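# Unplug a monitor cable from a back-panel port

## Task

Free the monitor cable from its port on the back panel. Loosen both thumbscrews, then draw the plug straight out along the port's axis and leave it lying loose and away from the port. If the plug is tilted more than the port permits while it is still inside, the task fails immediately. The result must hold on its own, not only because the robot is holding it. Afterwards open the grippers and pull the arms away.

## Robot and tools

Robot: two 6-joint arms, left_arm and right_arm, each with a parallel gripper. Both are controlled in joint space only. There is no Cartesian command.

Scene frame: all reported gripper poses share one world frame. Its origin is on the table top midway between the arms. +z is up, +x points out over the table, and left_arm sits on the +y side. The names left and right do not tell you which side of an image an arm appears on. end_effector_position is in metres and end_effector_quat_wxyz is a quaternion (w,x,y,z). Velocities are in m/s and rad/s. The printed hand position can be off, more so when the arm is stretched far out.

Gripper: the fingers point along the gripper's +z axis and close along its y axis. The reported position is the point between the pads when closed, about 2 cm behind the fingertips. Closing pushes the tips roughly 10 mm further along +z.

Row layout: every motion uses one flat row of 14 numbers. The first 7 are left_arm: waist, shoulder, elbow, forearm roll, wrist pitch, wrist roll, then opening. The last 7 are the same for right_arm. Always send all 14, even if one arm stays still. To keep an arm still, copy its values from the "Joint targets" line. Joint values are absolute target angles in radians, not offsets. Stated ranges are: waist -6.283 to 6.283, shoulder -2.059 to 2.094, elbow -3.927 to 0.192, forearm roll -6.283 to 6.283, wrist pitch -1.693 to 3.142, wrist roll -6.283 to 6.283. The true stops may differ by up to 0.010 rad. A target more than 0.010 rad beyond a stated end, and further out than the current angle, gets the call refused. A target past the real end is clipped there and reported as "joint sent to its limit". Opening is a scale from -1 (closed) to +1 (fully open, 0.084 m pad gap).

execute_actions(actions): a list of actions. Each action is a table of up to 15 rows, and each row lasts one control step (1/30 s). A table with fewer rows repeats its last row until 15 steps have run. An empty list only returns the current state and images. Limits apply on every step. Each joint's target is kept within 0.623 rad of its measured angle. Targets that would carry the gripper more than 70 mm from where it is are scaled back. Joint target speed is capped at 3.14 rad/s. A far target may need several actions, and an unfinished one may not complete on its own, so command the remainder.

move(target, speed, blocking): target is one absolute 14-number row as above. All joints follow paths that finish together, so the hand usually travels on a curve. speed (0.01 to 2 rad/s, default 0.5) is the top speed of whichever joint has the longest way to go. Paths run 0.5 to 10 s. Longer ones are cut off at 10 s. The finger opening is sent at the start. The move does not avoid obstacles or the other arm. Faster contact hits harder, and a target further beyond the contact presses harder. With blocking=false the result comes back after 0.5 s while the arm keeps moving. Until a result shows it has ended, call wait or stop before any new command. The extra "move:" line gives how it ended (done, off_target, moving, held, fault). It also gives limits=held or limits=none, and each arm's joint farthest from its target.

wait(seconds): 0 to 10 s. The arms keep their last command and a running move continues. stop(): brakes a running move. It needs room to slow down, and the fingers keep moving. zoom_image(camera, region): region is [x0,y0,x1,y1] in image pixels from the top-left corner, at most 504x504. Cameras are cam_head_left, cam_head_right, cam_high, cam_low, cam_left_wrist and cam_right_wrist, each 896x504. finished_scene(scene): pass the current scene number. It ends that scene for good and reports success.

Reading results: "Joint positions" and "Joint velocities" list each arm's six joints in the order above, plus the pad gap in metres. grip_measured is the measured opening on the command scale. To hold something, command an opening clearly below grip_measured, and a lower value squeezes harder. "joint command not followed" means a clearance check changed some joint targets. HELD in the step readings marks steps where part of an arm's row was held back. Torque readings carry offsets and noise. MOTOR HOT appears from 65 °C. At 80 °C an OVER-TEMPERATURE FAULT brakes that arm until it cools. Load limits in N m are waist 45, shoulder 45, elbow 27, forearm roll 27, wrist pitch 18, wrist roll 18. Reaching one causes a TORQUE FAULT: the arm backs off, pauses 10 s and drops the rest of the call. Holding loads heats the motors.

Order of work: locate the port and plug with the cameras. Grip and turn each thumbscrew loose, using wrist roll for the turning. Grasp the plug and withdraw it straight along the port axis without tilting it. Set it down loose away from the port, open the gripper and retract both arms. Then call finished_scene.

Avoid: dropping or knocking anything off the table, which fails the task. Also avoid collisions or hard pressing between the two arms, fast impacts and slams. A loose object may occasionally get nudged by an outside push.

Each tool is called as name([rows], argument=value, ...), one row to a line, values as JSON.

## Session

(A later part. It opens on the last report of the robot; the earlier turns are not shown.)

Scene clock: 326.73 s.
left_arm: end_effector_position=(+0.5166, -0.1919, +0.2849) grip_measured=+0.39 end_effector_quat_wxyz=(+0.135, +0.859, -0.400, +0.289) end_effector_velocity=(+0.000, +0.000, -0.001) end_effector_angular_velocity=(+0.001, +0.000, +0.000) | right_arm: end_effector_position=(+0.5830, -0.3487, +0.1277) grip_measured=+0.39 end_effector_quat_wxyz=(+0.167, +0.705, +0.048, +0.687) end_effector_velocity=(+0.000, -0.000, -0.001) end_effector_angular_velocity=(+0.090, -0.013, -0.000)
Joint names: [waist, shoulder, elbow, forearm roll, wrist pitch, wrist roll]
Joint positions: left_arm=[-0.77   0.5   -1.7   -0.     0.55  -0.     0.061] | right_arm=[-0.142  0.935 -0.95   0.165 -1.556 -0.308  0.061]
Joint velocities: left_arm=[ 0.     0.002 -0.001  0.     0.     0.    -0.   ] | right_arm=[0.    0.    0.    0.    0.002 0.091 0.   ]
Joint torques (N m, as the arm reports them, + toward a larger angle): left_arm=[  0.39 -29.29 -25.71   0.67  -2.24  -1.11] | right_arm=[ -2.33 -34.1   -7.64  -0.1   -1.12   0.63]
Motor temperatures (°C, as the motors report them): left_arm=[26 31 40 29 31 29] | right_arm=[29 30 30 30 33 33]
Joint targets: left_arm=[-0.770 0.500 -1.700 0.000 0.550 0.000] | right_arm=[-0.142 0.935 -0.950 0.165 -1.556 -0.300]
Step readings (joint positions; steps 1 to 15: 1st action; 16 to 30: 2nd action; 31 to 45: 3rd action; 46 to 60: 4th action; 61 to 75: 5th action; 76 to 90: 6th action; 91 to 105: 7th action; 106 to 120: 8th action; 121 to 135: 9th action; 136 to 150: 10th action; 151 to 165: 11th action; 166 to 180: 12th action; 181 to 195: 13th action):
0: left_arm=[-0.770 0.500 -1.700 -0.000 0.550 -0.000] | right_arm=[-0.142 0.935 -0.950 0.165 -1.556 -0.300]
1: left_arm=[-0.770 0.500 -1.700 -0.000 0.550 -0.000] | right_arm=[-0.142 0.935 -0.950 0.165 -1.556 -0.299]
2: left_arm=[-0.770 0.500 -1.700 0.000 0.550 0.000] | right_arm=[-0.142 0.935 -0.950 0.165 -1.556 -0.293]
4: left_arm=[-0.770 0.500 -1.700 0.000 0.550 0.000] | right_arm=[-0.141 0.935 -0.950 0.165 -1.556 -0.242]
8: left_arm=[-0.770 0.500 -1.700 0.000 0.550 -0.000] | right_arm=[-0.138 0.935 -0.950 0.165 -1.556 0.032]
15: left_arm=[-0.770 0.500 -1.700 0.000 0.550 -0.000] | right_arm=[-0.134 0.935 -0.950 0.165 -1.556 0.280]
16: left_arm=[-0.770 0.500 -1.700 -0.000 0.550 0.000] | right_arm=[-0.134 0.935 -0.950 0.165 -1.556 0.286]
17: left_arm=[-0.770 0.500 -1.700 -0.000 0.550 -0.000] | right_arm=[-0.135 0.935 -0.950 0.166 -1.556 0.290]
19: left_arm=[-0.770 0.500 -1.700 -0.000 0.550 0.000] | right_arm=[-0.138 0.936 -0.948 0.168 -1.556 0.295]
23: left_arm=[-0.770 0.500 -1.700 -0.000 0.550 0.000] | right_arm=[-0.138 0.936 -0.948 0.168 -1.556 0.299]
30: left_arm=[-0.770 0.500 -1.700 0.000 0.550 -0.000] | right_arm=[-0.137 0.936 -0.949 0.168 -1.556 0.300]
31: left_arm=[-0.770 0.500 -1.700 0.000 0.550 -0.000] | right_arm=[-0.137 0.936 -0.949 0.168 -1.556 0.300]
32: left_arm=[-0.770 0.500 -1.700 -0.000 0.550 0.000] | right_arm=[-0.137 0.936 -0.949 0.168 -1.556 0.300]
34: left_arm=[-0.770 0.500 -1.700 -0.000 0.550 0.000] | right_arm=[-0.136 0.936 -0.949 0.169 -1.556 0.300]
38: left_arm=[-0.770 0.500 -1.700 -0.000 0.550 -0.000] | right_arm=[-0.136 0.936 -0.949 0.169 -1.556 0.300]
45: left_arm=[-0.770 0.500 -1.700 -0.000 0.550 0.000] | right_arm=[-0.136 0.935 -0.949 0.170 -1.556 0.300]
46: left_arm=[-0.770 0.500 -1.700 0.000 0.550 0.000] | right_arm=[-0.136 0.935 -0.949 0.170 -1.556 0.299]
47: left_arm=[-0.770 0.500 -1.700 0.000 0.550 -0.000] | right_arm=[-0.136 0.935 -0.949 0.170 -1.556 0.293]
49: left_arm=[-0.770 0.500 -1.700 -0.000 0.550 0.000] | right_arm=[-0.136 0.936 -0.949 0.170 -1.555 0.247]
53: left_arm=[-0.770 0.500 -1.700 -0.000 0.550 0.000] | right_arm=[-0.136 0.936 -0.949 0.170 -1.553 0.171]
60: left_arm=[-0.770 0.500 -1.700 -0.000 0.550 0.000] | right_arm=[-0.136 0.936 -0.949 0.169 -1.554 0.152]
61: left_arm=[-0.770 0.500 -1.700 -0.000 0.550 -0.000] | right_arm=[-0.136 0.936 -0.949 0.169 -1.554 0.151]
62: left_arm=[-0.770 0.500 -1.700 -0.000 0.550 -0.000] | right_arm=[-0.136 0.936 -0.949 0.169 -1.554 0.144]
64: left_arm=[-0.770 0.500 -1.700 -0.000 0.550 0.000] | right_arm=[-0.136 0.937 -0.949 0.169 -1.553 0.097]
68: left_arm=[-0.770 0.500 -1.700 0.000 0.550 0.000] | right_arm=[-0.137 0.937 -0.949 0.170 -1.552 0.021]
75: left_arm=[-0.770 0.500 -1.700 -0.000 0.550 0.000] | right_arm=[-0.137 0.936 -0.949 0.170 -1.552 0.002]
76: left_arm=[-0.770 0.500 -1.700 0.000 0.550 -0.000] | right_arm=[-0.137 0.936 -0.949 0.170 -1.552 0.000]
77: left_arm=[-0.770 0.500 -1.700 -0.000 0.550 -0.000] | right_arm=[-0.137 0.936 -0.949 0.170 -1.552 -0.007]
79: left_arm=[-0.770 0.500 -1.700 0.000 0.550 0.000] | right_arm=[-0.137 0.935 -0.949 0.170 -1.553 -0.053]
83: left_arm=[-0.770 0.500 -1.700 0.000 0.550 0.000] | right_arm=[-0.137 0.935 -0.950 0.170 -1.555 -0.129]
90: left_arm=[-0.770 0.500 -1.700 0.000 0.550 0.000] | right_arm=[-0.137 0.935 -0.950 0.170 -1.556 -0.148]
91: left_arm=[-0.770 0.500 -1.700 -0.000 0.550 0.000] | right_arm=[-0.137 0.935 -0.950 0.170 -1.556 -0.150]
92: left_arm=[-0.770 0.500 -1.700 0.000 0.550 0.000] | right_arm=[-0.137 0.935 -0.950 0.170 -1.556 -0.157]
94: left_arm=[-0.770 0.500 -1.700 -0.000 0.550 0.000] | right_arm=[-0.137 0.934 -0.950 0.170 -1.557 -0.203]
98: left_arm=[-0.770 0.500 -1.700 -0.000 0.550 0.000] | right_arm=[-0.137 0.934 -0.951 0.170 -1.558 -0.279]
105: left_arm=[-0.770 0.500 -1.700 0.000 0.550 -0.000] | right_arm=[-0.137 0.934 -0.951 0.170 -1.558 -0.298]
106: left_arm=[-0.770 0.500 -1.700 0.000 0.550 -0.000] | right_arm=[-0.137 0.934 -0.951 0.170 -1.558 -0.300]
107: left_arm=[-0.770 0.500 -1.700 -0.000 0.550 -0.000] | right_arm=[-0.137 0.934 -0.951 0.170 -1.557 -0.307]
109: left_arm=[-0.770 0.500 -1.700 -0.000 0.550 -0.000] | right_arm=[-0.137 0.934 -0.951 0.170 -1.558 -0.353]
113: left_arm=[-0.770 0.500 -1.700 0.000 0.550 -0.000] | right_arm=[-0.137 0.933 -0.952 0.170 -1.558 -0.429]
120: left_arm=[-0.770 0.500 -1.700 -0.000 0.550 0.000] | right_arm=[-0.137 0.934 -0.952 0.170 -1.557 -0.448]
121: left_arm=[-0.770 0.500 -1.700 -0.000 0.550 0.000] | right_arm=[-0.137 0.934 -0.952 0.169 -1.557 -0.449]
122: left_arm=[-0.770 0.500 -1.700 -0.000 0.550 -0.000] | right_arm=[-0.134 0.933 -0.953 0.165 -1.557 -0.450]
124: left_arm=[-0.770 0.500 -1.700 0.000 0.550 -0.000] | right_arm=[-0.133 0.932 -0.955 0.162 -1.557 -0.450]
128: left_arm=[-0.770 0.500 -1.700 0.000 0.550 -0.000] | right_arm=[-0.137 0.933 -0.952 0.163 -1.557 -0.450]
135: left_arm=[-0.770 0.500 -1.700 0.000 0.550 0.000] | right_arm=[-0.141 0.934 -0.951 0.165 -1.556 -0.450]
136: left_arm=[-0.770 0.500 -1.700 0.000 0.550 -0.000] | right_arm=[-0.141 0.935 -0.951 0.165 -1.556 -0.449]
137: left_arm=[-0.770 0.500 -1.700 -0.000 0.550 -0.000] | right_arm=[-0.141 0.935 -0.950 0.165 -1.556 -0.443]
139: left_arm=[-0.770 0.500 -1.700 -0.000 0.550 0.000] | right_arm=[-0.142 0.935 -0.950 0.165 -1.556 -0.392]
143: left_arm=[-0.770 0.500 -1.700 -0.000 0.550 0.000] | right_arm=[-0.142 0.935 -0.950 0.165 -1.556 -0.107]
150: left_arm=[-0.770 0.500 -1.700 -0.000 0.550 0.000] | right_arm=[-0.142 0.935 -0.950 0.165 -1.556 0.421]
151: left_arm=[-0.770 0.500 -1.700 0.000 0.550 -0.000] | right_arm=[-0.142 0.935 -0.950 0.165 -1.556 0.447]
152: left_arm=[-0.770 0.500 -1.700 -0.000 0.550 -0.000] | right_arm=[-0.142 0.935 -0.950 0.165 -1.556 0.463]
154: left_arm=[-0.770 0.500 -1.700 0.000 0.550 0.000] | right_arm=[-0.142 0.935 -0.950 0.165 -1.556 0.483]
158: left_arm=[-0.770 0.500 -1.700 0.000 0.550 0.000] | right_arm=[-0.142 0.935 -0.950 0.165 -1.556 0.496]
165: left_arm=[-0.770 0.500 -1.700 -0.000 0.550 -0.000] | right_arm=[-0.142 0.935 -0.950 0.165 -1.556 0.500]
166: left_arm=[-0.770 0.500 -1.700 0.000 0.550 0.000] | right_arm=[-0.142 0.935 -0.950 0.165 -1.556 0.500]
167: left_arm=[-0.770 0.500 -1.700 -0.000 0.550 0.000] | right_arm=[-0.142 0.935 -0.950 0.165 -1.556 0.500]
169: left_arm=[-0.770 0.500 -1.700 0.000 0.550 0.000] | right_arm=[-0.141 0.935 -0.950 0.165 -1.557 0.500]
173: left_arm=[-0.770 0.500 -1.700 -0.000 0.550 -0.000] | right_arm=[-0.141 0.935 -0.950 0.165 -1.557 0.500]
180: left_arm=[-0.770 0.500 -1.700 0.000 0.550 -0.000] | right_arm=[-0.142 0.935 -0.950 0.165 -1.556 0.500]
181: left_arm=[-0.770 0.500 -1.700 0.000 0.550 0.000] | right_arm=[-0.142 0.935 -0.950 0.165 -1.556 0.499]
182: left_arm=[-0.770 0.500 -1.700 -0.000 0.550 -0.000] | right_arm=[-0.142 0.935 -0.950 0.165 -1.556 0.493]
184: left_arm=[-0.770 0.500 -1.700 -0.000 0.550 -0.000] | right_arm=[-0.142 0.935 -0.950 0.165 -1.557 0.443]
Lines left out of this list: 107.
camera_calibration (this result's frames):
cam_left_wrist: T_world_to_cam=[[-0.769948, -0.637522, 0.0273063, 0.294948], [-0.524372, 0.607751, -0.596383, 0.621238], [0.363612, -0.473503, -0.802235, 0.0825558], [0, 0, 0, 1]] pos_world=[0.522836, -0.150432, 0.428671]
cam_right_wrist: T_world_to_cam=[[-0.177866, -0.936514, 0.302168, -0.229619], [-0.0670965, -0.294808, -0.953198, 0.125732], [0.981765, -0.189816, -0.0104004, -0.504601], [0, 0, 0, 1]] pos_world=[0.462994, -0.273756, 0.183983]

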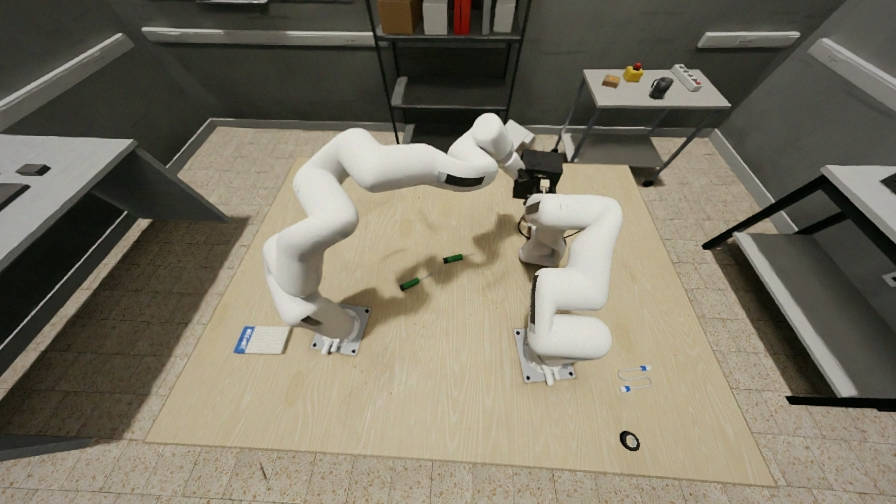

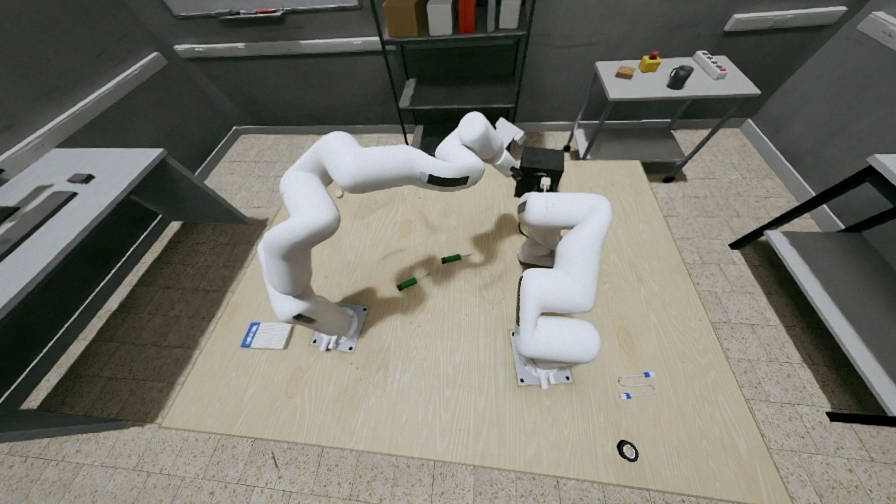

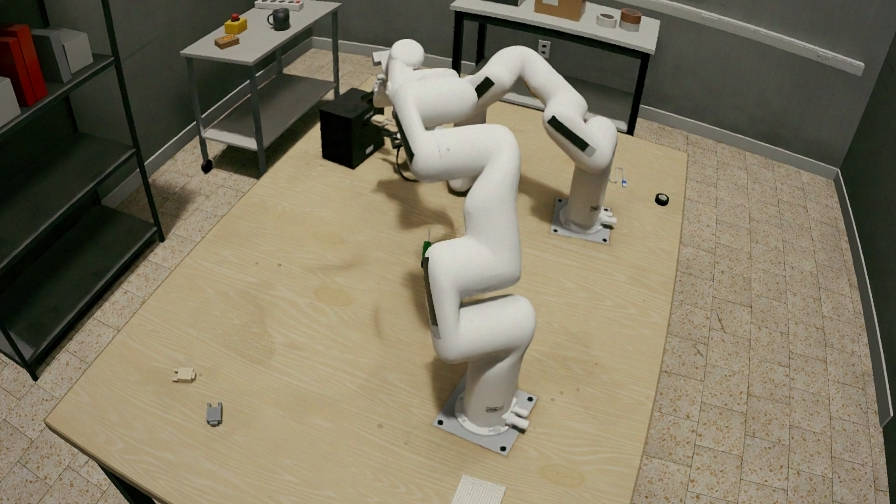

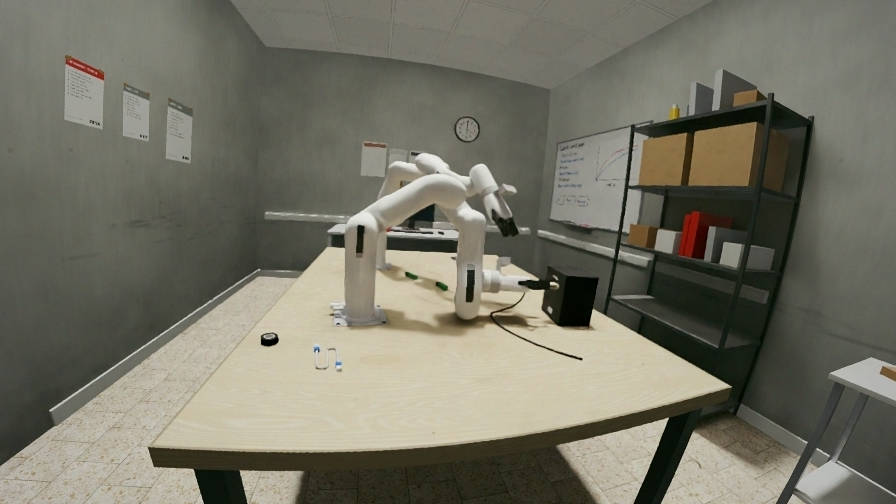

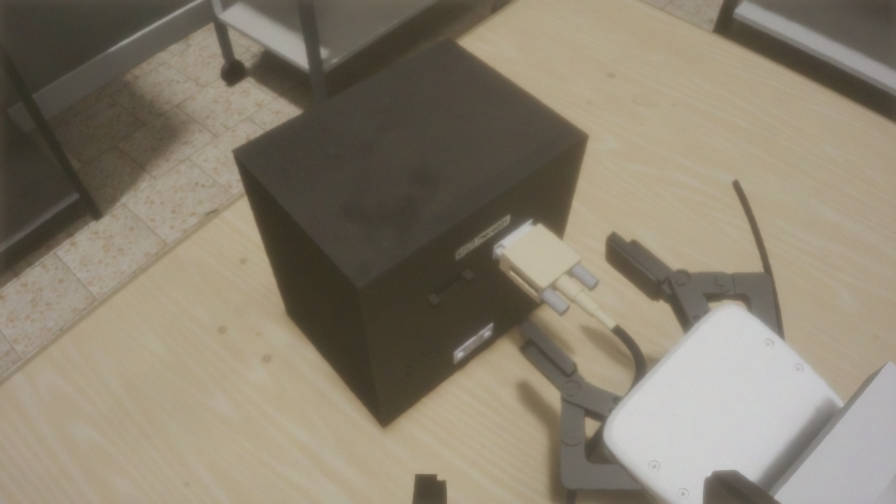

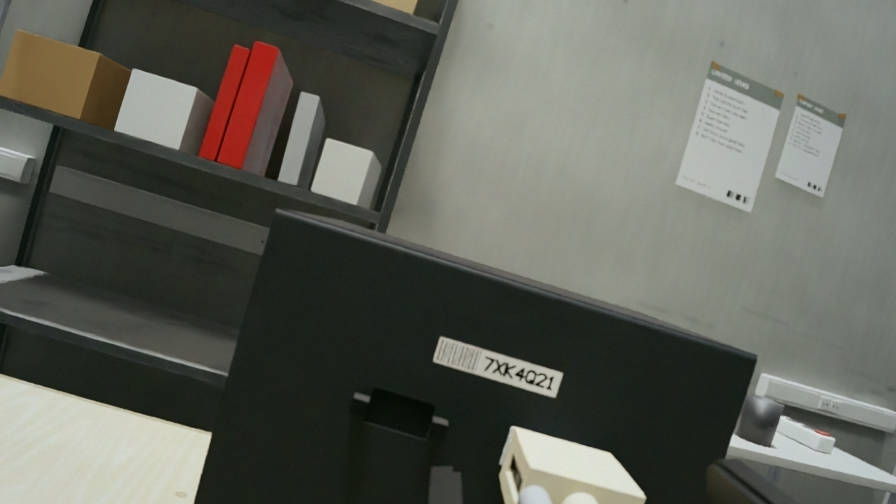

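execute_actions([
  [[-0.77,0.5,-1.7,0,0.55,0,0.4,-0.142,0.935,-0.95,0.165,-1.556,0,0]],
  [[-0.77,0.5,-1.7,0,0.55,0,0.4,-0.142,0.935,-0.95,0.165,-1.556,0,-1]],
])

move(target=[-0.77,0.5,-1.7,0,0.55,0,0.4,-0.139,0.930,-0.929,0.168,-1.572,0,-1], speed=0.02)

zoom_image(camera="cam_left_wrist", region=[460,200,700,350])

Scene clock: 342.50 s.
left_arm: end_effector_position=(+0.5166, -0.1919, +0.2849) grip_measured=+0.39 end_effector_quat_wxyz=(+0.135, +0.859, -0.400, +0.289) end_effector_velocity=(-0.000, -0.000, -0.001) end_effector_angular_velocity=(+0.001, +0.000, -0.001) | right_arm: end_effector_position=(+0.5830, -0.3485, +0.1276) grip_measured=-0.29 end_effector_quat_wxyz=(+0.059, +0.704, -0.061, +0.705) end_effector_velocity=(-0.000, -0.000, +0.000) end_effector_angular_velocity=(+0.003, -0.002, -0.001)
Joint names: [waist, shoulder, elbow, forearm roll, wrist pitch, wrist roll]
Joint positions: left_arm=[-0.77   0.5   -1.7   -0.     0.55  -0.     0.061] | right_arm=[-0.142  0.935 -0.95   0.165 -1.556 -0.     0.031]
Joint velocities: left_arm=[-0.     0.001 -0.     0.     0.     0.     0.   ] | right_arm=[-0.001  0.    -0.     0.001 -0.001  0.003  0.   ]
Joint torques (N m, as the arm reports them, + toward a larger angle): left_arm=[  0.4  -29.62 -26.18   0.14  -2.4   -0.52] | right_arm=[ -3.62 -33.66  -7.98   0.37  -0.9    0.67]
Motor temperatures (°C, as the motors report them): left_arm=[26 31 40 29 31 29] | right_arm=[29 30 30 30 33 33]
Joint targets: left_arm=[-0.770 0.500 -1.700 0.000 0.550 0.000] | right_arm=[-0.142 0.935 -0.950 0.165 -1.556 0.000]
Step readings (joint positions; steps 1 to 15: 1st action; 16 to 30: 2nd action):
0: left_arm=[-0.770 0.500 -1.700 -0.000 0.550 -0.000] | right_arm=[-0.142 0.935 -0.950 0.165 -1.556 -0.300]
1: left_arm=[-0.770 0.500 -1.700 -0.000 0.550 -0.000] | right_arm=[-0.142 0.935 -0.950 0.165 -1.556 -0.299]
2: left_arm=[-0.770 0.500 -1.700 -0.000 0.550 -0.000] | right_arm=[-0.142 0.935 -0.950 0.165 -1.556 -0.293]
4: left_arm=[-0.770 0.500 -1.700 -0.000 0.550 -0.000] | right_arm=[-0.142 0.935 -0.950 0.165 -1.556 -0.242]
8: left_arm=[-0.770 0.500 -1.700 -0.000 0.550 -0.000] | right_arm=[-0.142 0.935 -0.950 0.165 -1.556 -0.069]
15: left_arm=[-0.770 0.500 -1.700 -0.000 0.550 0.000] | right_arm=[-0.142 0.935 -0.950 0.165 -1.556 -0.005]
16: left_arm=[-0.770 0.500 -1.700 -0.000 0.550 -0.000] | right_arm=[-0.142 0.935 -0.950 0.165 -1.556 -0.003]
17: left_arm=[-0.770 0.500 -1.700 -0.000 0.550 0.000] | right_arm=[-0.142 0.935 -0.950 0.165 -1.556 -0.002]
19: left_arm=[-0.770 0.500 -1.700 -0.000 0.550 0.000] | right_arm=[-0.142 0.935 -0.950 0.165 -1.556 -0.001]
23: left_arm=[-0.770 0.500 -1.700 -0.000 0.550 0.000] | right_arm=[-0.142 0.935 -0.950 0.165 -1.556 -0.000]
30: Joint positions above
camera_calibration (this result's frames):
cam_left_wrist: T_world_to_cam=[[-0.769948, -0.637522, 0.0273062, 0.294948], [-0.524372, 0.607751, -0.596383, 0.621237], [0.363612, -0.473503, -0.802235, 0.0825558], [0, 0, 0, 1]] pos_world=[0.522836, -0.150432, 0.428671]
cam_right_wrist: T_world_to_cam=[[-0.18525, -0.982691, -0.00126238, -0.202458], [-0.0158054, 0.00426397, -0.999866, 0.20598], [0.982564, -0.185206, -0.0163217, -0.50262], [0, 0, 0, 1]] pos_world=[0.459607, -0.29292, 0.197493]

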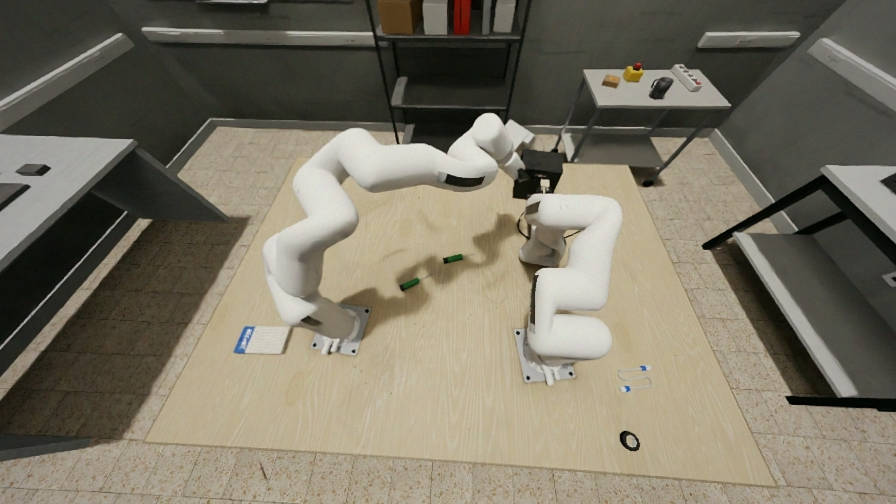

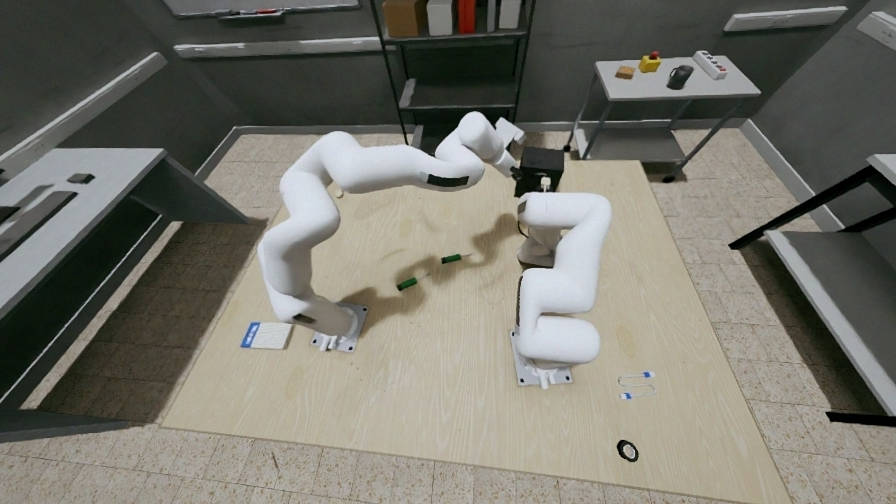

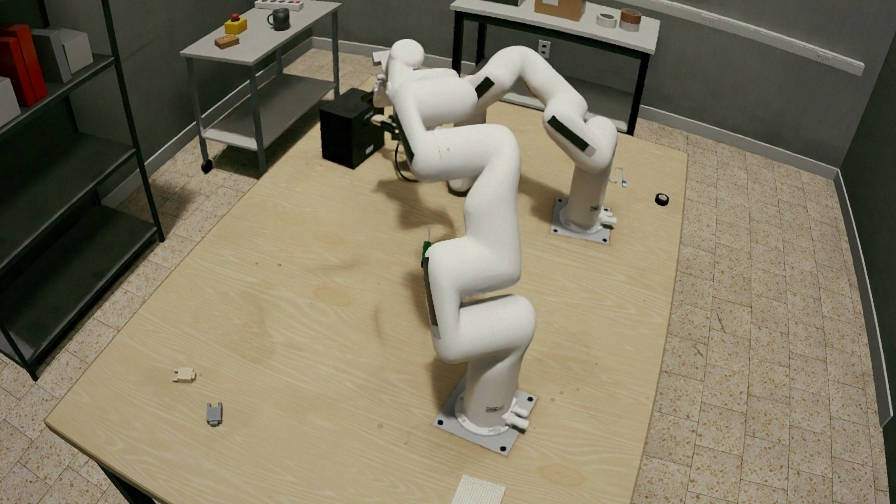

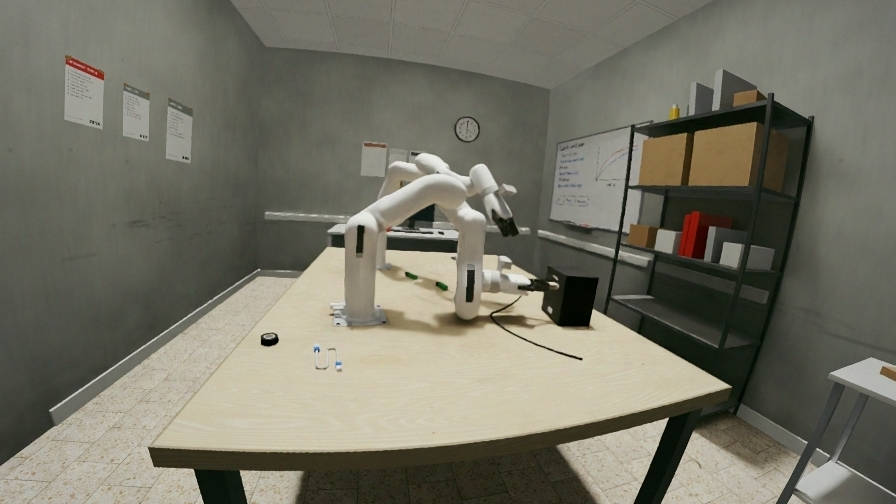

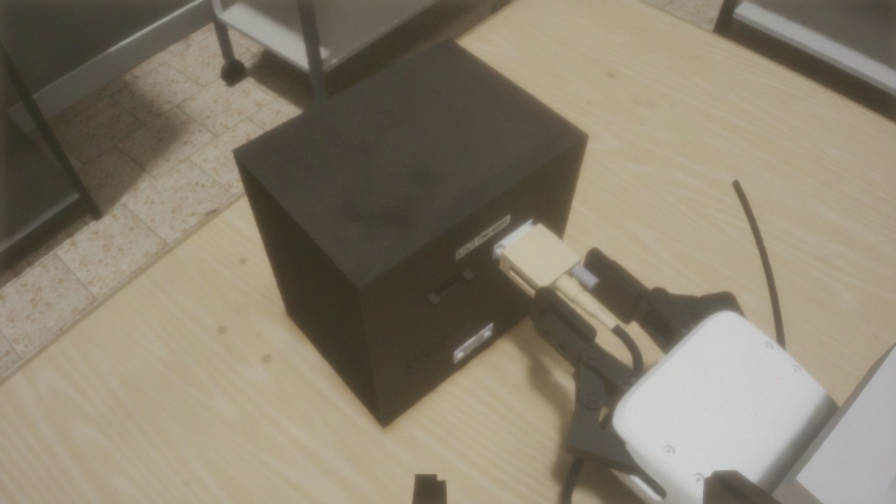

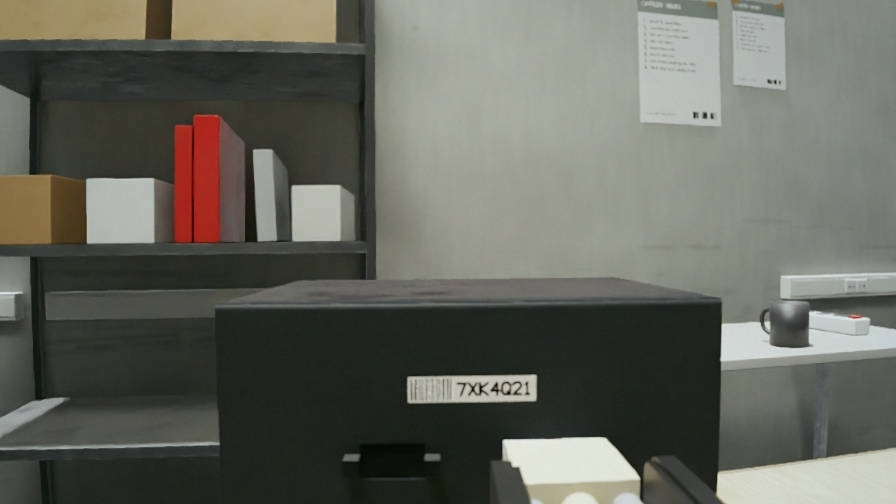

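Scene clock: 343.77 s.
left_arm: end_effector_position=(+0.5166, -0.1919, +0.2849) grip_measured=+0.39 end_effector_quat_wxyz=(+0.135, +0.859, -0.400, +0.289) end_effector_velocity=(-0.000, -0.000, +0.000) end_effector_angular_velocity=(-0.001, -0.000, -0.001) | right_arm: end_effector_position=(+0.5771, -0.3475, +0.1283) grip_measured=-0.30 end_effector_quat_wxyz=(+0.060, +0.704, -0.060, +0.705) end_effector_velocity=(-0.001, -0.000, +0.000) end_effector_angular_velocity=(-0.003, -0.000, -0.001)
Joint names: [waist, shoulder, elbow, forearm roll, wrist pitch, wrist roll]
Joint positions: left_arm=[-0.77   0.5   -1.7   -0.     0.55   0.     0.061] | right_arm=[-0.139  0.93  -0.93   0.168 -1.572  0.     0.031]
Joint velocities: left_arm=[-0.001 -0.001  0.001 -0.    -0.001  0.    -0.   ] | right_arm=[ 0.    -0.     0.002  0.001 -0.003 -0.002 -0.   ]
Joint torques (N m, as the arm reports them, + toward a larger angle): left_arm=[  0.05 -28.99 -25.55  -0.21  -2.23  -0.58] | right_arm=[ -1.32 -28.62   2.68   0.36  -3.55   0.48]
Motor temperatures (°C, as the motors report them): left_arm=[26 31 40 29 31 29] | right_arm=[29 30 30 30 33 33]
Joint targets: left_arm=[-0.770 0.500 -1.700 0.000 0.550 0.000] | right_arm=[-0.139 0.930 -0.929 0.168 -1.572 0.000]
move: done; limits=none; left_arm: farthest joint: the waist, 0.000 radians from its target (0.000 radians at the start); right_arm: farthest joint: the elbow, 0.001 radians from its target (0.021 radians at the start)
camera_calibration (this result's frames):
cam_left_wrist: T_world_to_cam=[[-0.769948, -0.637522, 0.0273062, 0.294948], [-0.524372, 0.607751, -0.596383, 0.621237], [0.363612, -0.473503, -0.802235, 0.0825558], [0, 0, 0, 1]] pos_world=[0.522836, -0.150432, 0.428671]
cam_right_wrist: T_world_to_cam=[[-0.185843, -0.982579, 0.00103779, -0.2025], [-0.0143795, 0.00166364, -0.999895, 0.204885], [0.982474, -0.185839, -0.0144382, -0.497117], [0, 0, 0, 1]] pos_world=[0.453717, -0.291697, 0.197896]

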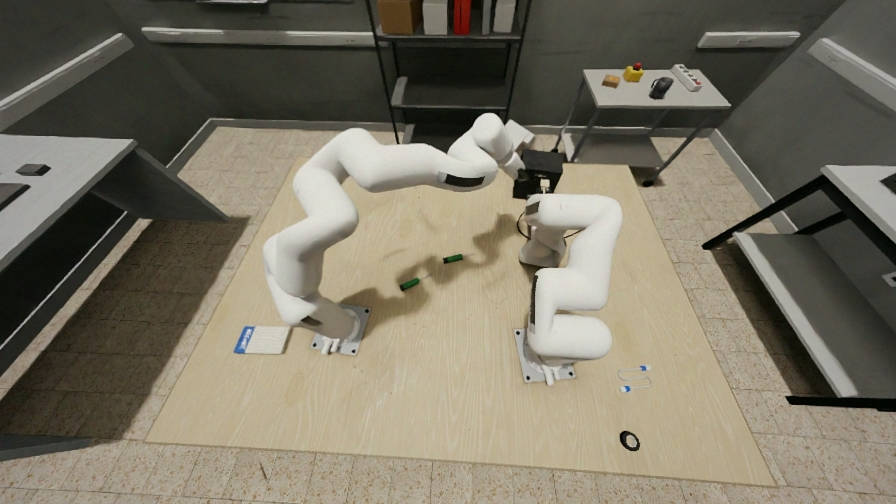

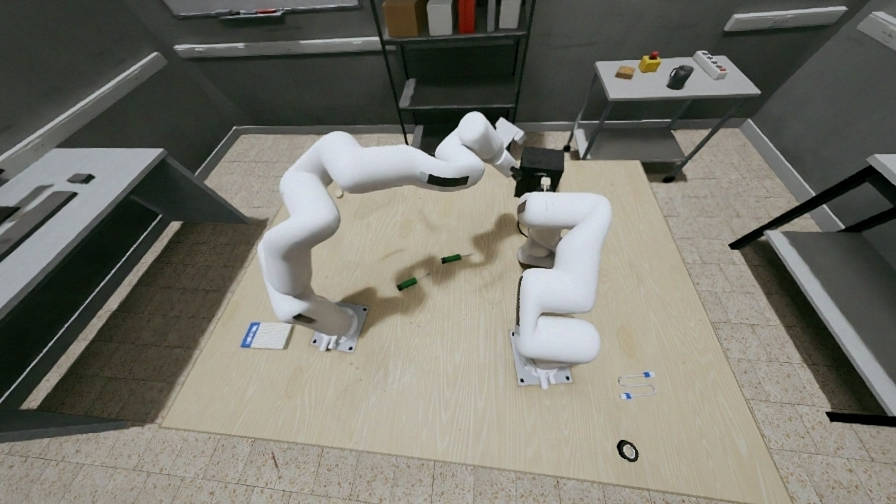

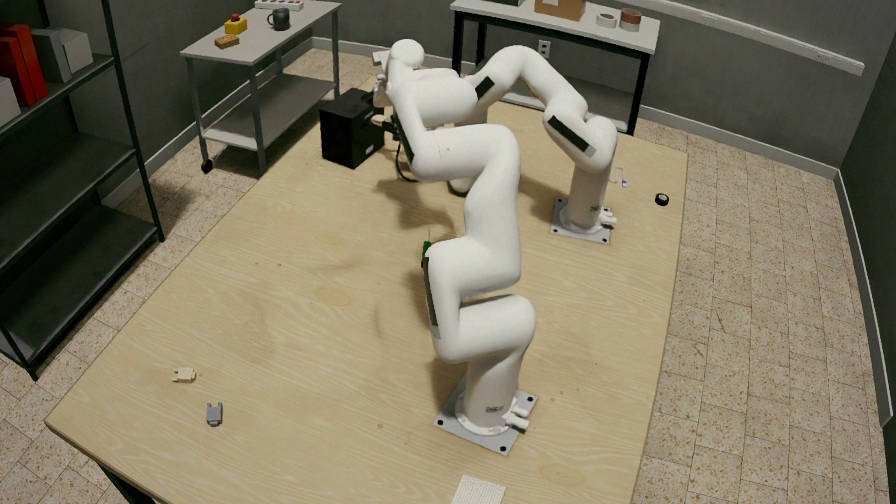

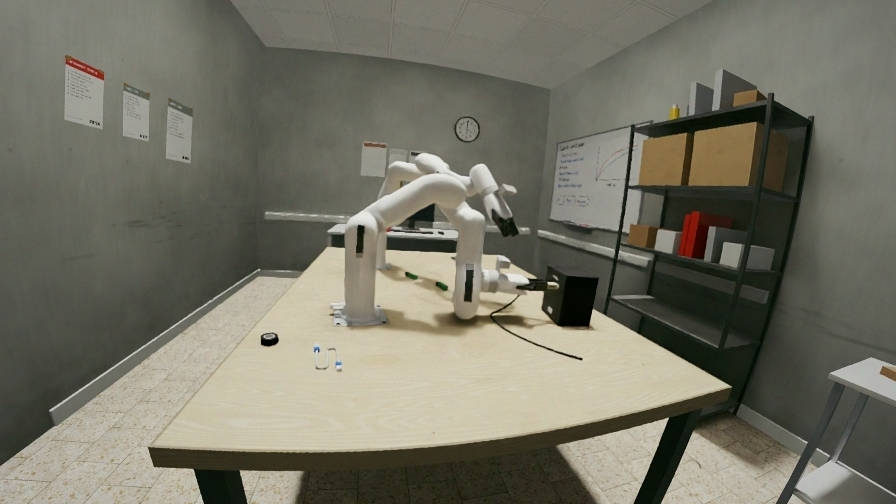

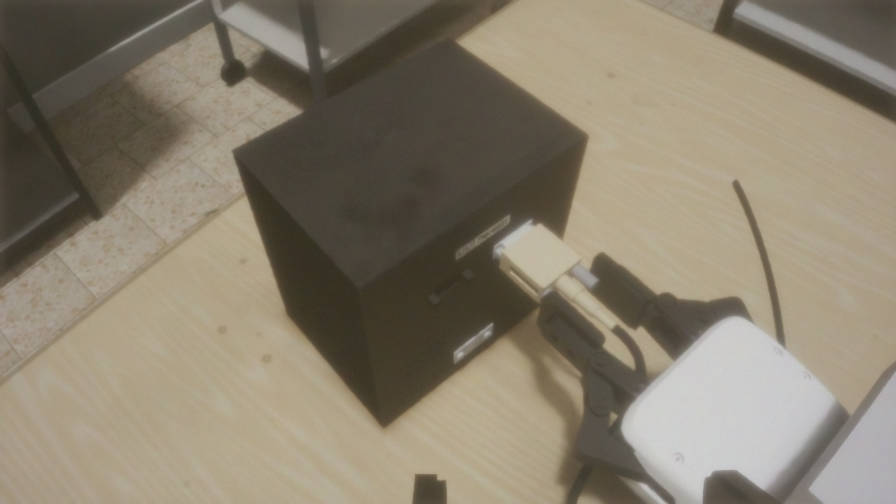

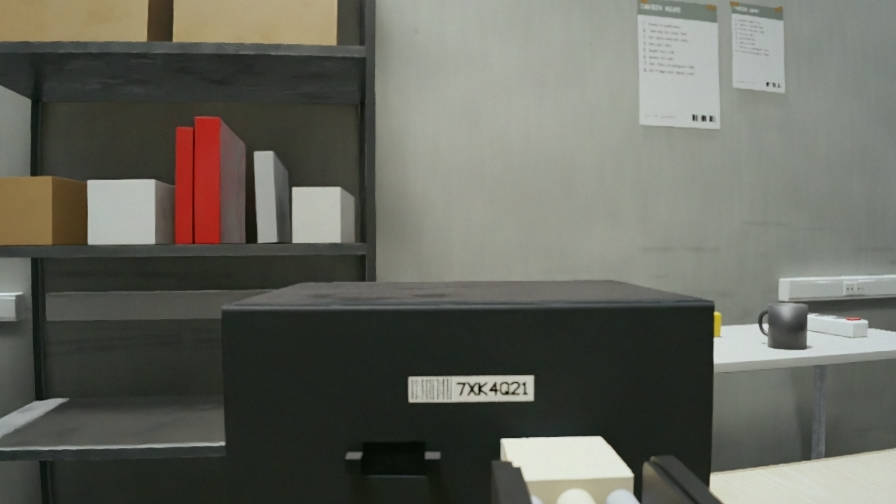

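Region (460, 200, 700, 350) of cam_left_wrist's 896x504 image, scaled by 2.100, with more detail than that image has; it fills the top 315 rows of this view, and the rest is white.

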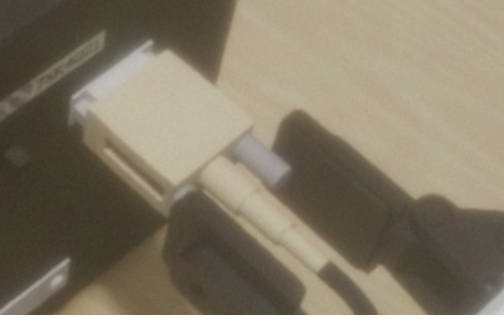

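move(target=[-0.77,0.5,-1.7,0,0.55,0,0.4,-0.142,0.935,-0.95,0.165,-1.556,0,0.3], speed=0.1)

zoom_image(camera="cam_left_wrist", region=[400,150,760,400])

Scene clock: 373.33 s.
left_arm: end_effector_position=(+0.5166, -0.1919, +0.2849) grip_measured=+0.39 end_effector_quat_wxyz=(+0.135, +0.859, -0.400, +0.289) end_effector_velocity=(+0.000, +0.000, -0.000) end_effector_angular_velocity=(+0.001, -0.000, +0.001) | right_arm: end_effector_position=(+0.5829, -0.3486, +0.1274) grip_measured=+0.29 end_effector_quat_wxyz=(+0.059, +0.705, -0.061, +0.704) end_effector_velocity=(+0.001, -0.000, +0.002) end_effector_angular_velocity=(+0.000, -0.004, -0.000)
Joint names: [waist, shoulder, elbow, forearm roll, wrist pitch, wrist roll]
Joint positions: left_arm=[-0.77   0.5   -1.7   -0.     0.55   0.     0.061] | right_arm=[-0.142  0.935 -0.95   0.165 -1.556 -0.     0.056]
Joint velocities: left_arm=[0.001 0.    0.    0.    0.    0.    0.   ] | right_arm=[-0.    -0.001 -0.002  0.    -0.001  0.     0.   ]
Joint torques (N m, as the arm reports them, + toward a larger angle): left_arm=[  0.86 -29.3  -26.37  -0.05  -2.47  -0.59] | right_arm=[ -2.38 -34.05  -7.97  -0.17  -1.38   0.49]
Motor temperatures (°C, as the motors report them): left_arm=[26 31 40 29 31 29] | right_arm=[29 30 29 30 34 33]
Joint targets: left_arm=[-0.770 0.500 -1.700 0.000 0.550 0.000] | right_arm=[-0.142 0.935 -0.950 0.165 -1.556 0.000]
move: done; limits=none; left_arm: farthest joint: the waist, 0.000 radians from its target (0.000 radians at the start); right_arm: farthest joint: the waist, 0.000 radians from its target (0.003 radians at the start)
camera_calibration (this result's frames):
cam_left_wrist: T_world_to_cam=[[-0.769948, -0.637522, 0.0273062, 0.294948], [-0.524372, 0.607751, -0.596383, 0.621237], [0.363612, -0.473503, -0.802235, 0.0825558], [0, 0, 0, 1]] pos_world=[0.522836, -0.150432, 0.428671]
cam_right_wrist: T_world_to_cam=[[-0.185601, -0.982624, -0.00126264, -0.202395], [-0.0161654, 0.00433816, -0.99986, 0.206065], [0.982492, -0.185554, -0.0166897, -0.502596], [0, 0, 0, 1]] pos_world=[0.459563, -0.293032, 0.197393]

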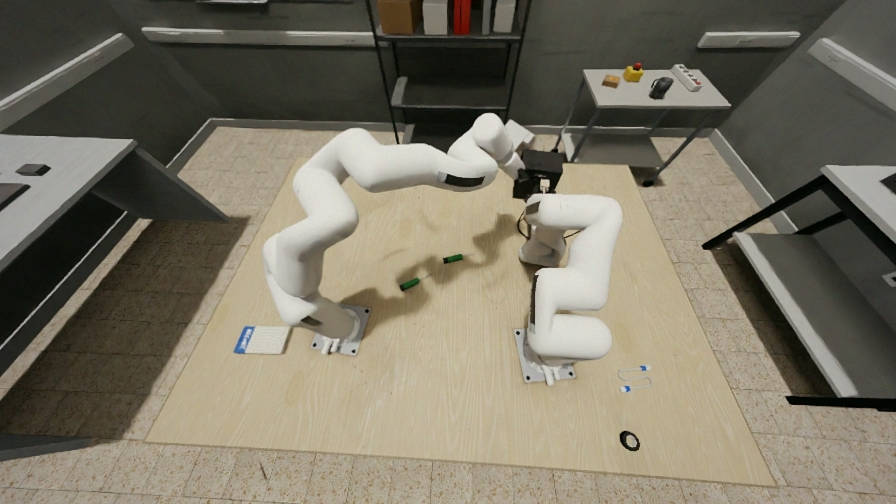

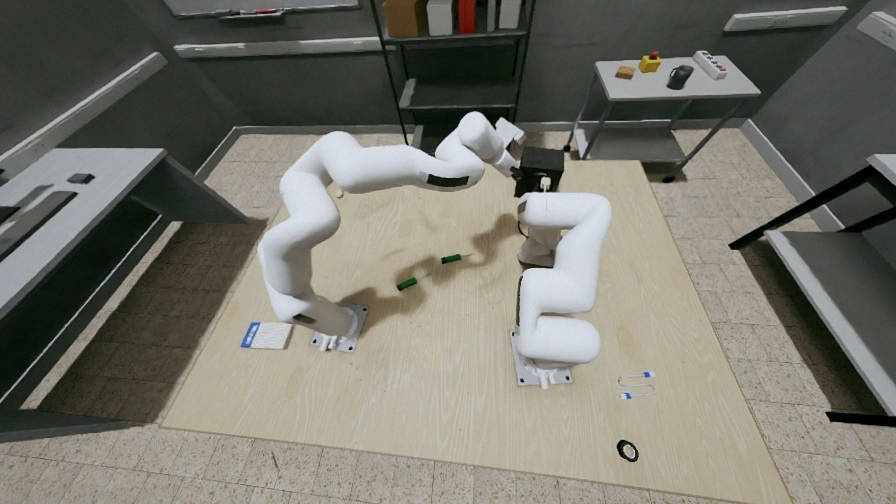

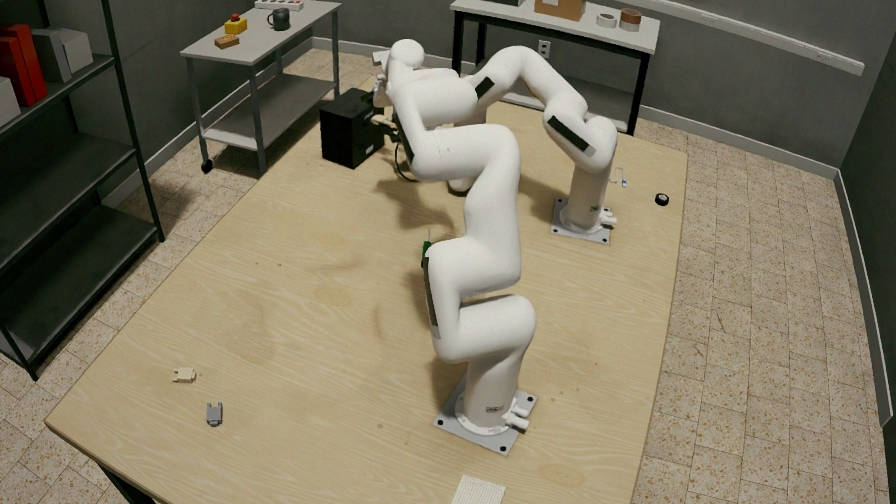

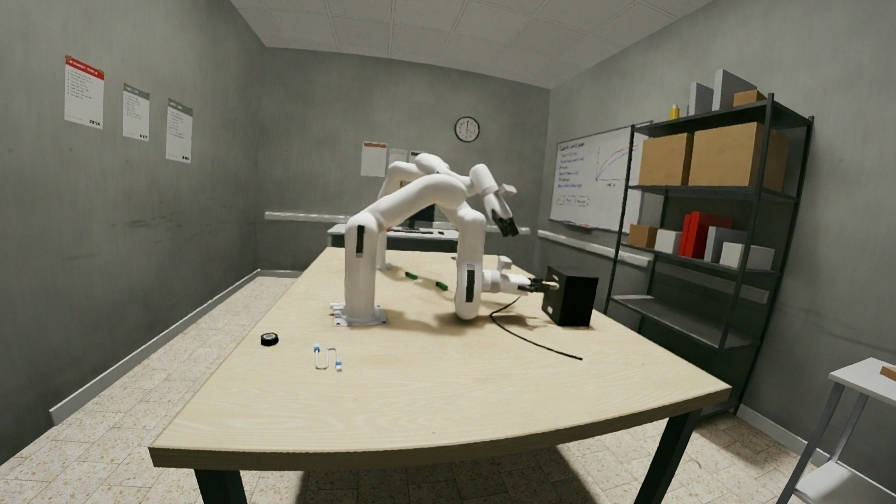

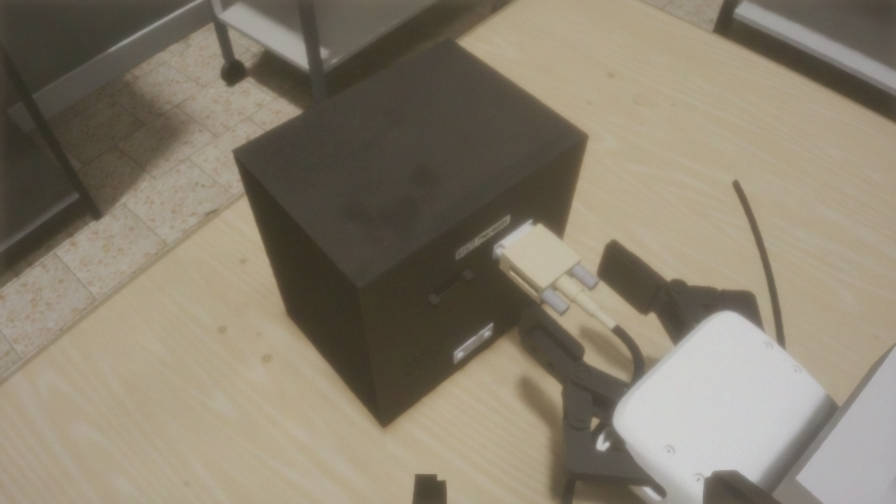

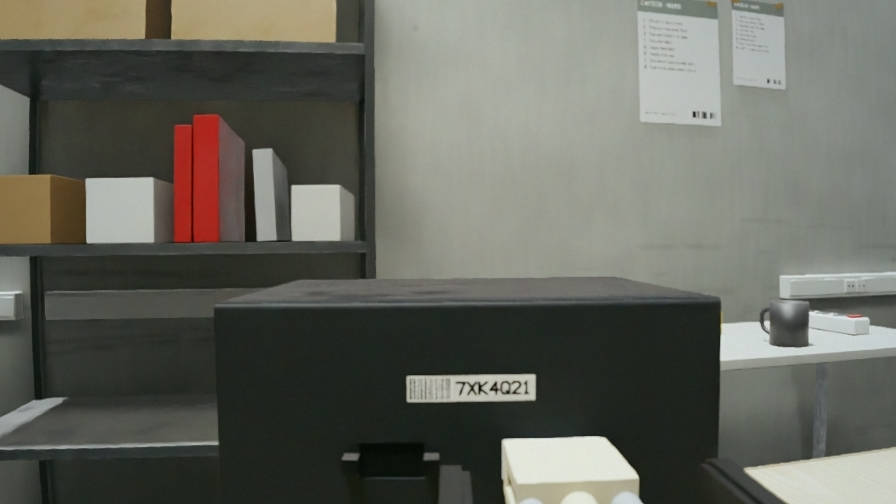

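Region (400, 150, 760, 400) of cam_left_wrist's 896x504 image, scaled by 1.400, with more detail than that image has; it fills the top 350 rows of this view, and the rest is white.

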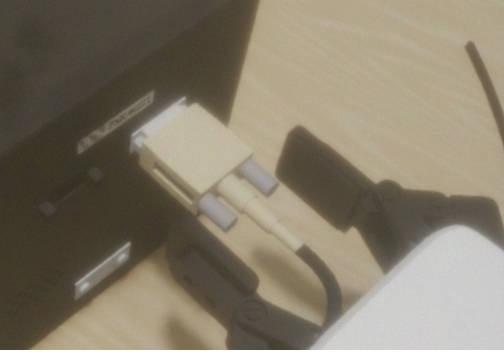

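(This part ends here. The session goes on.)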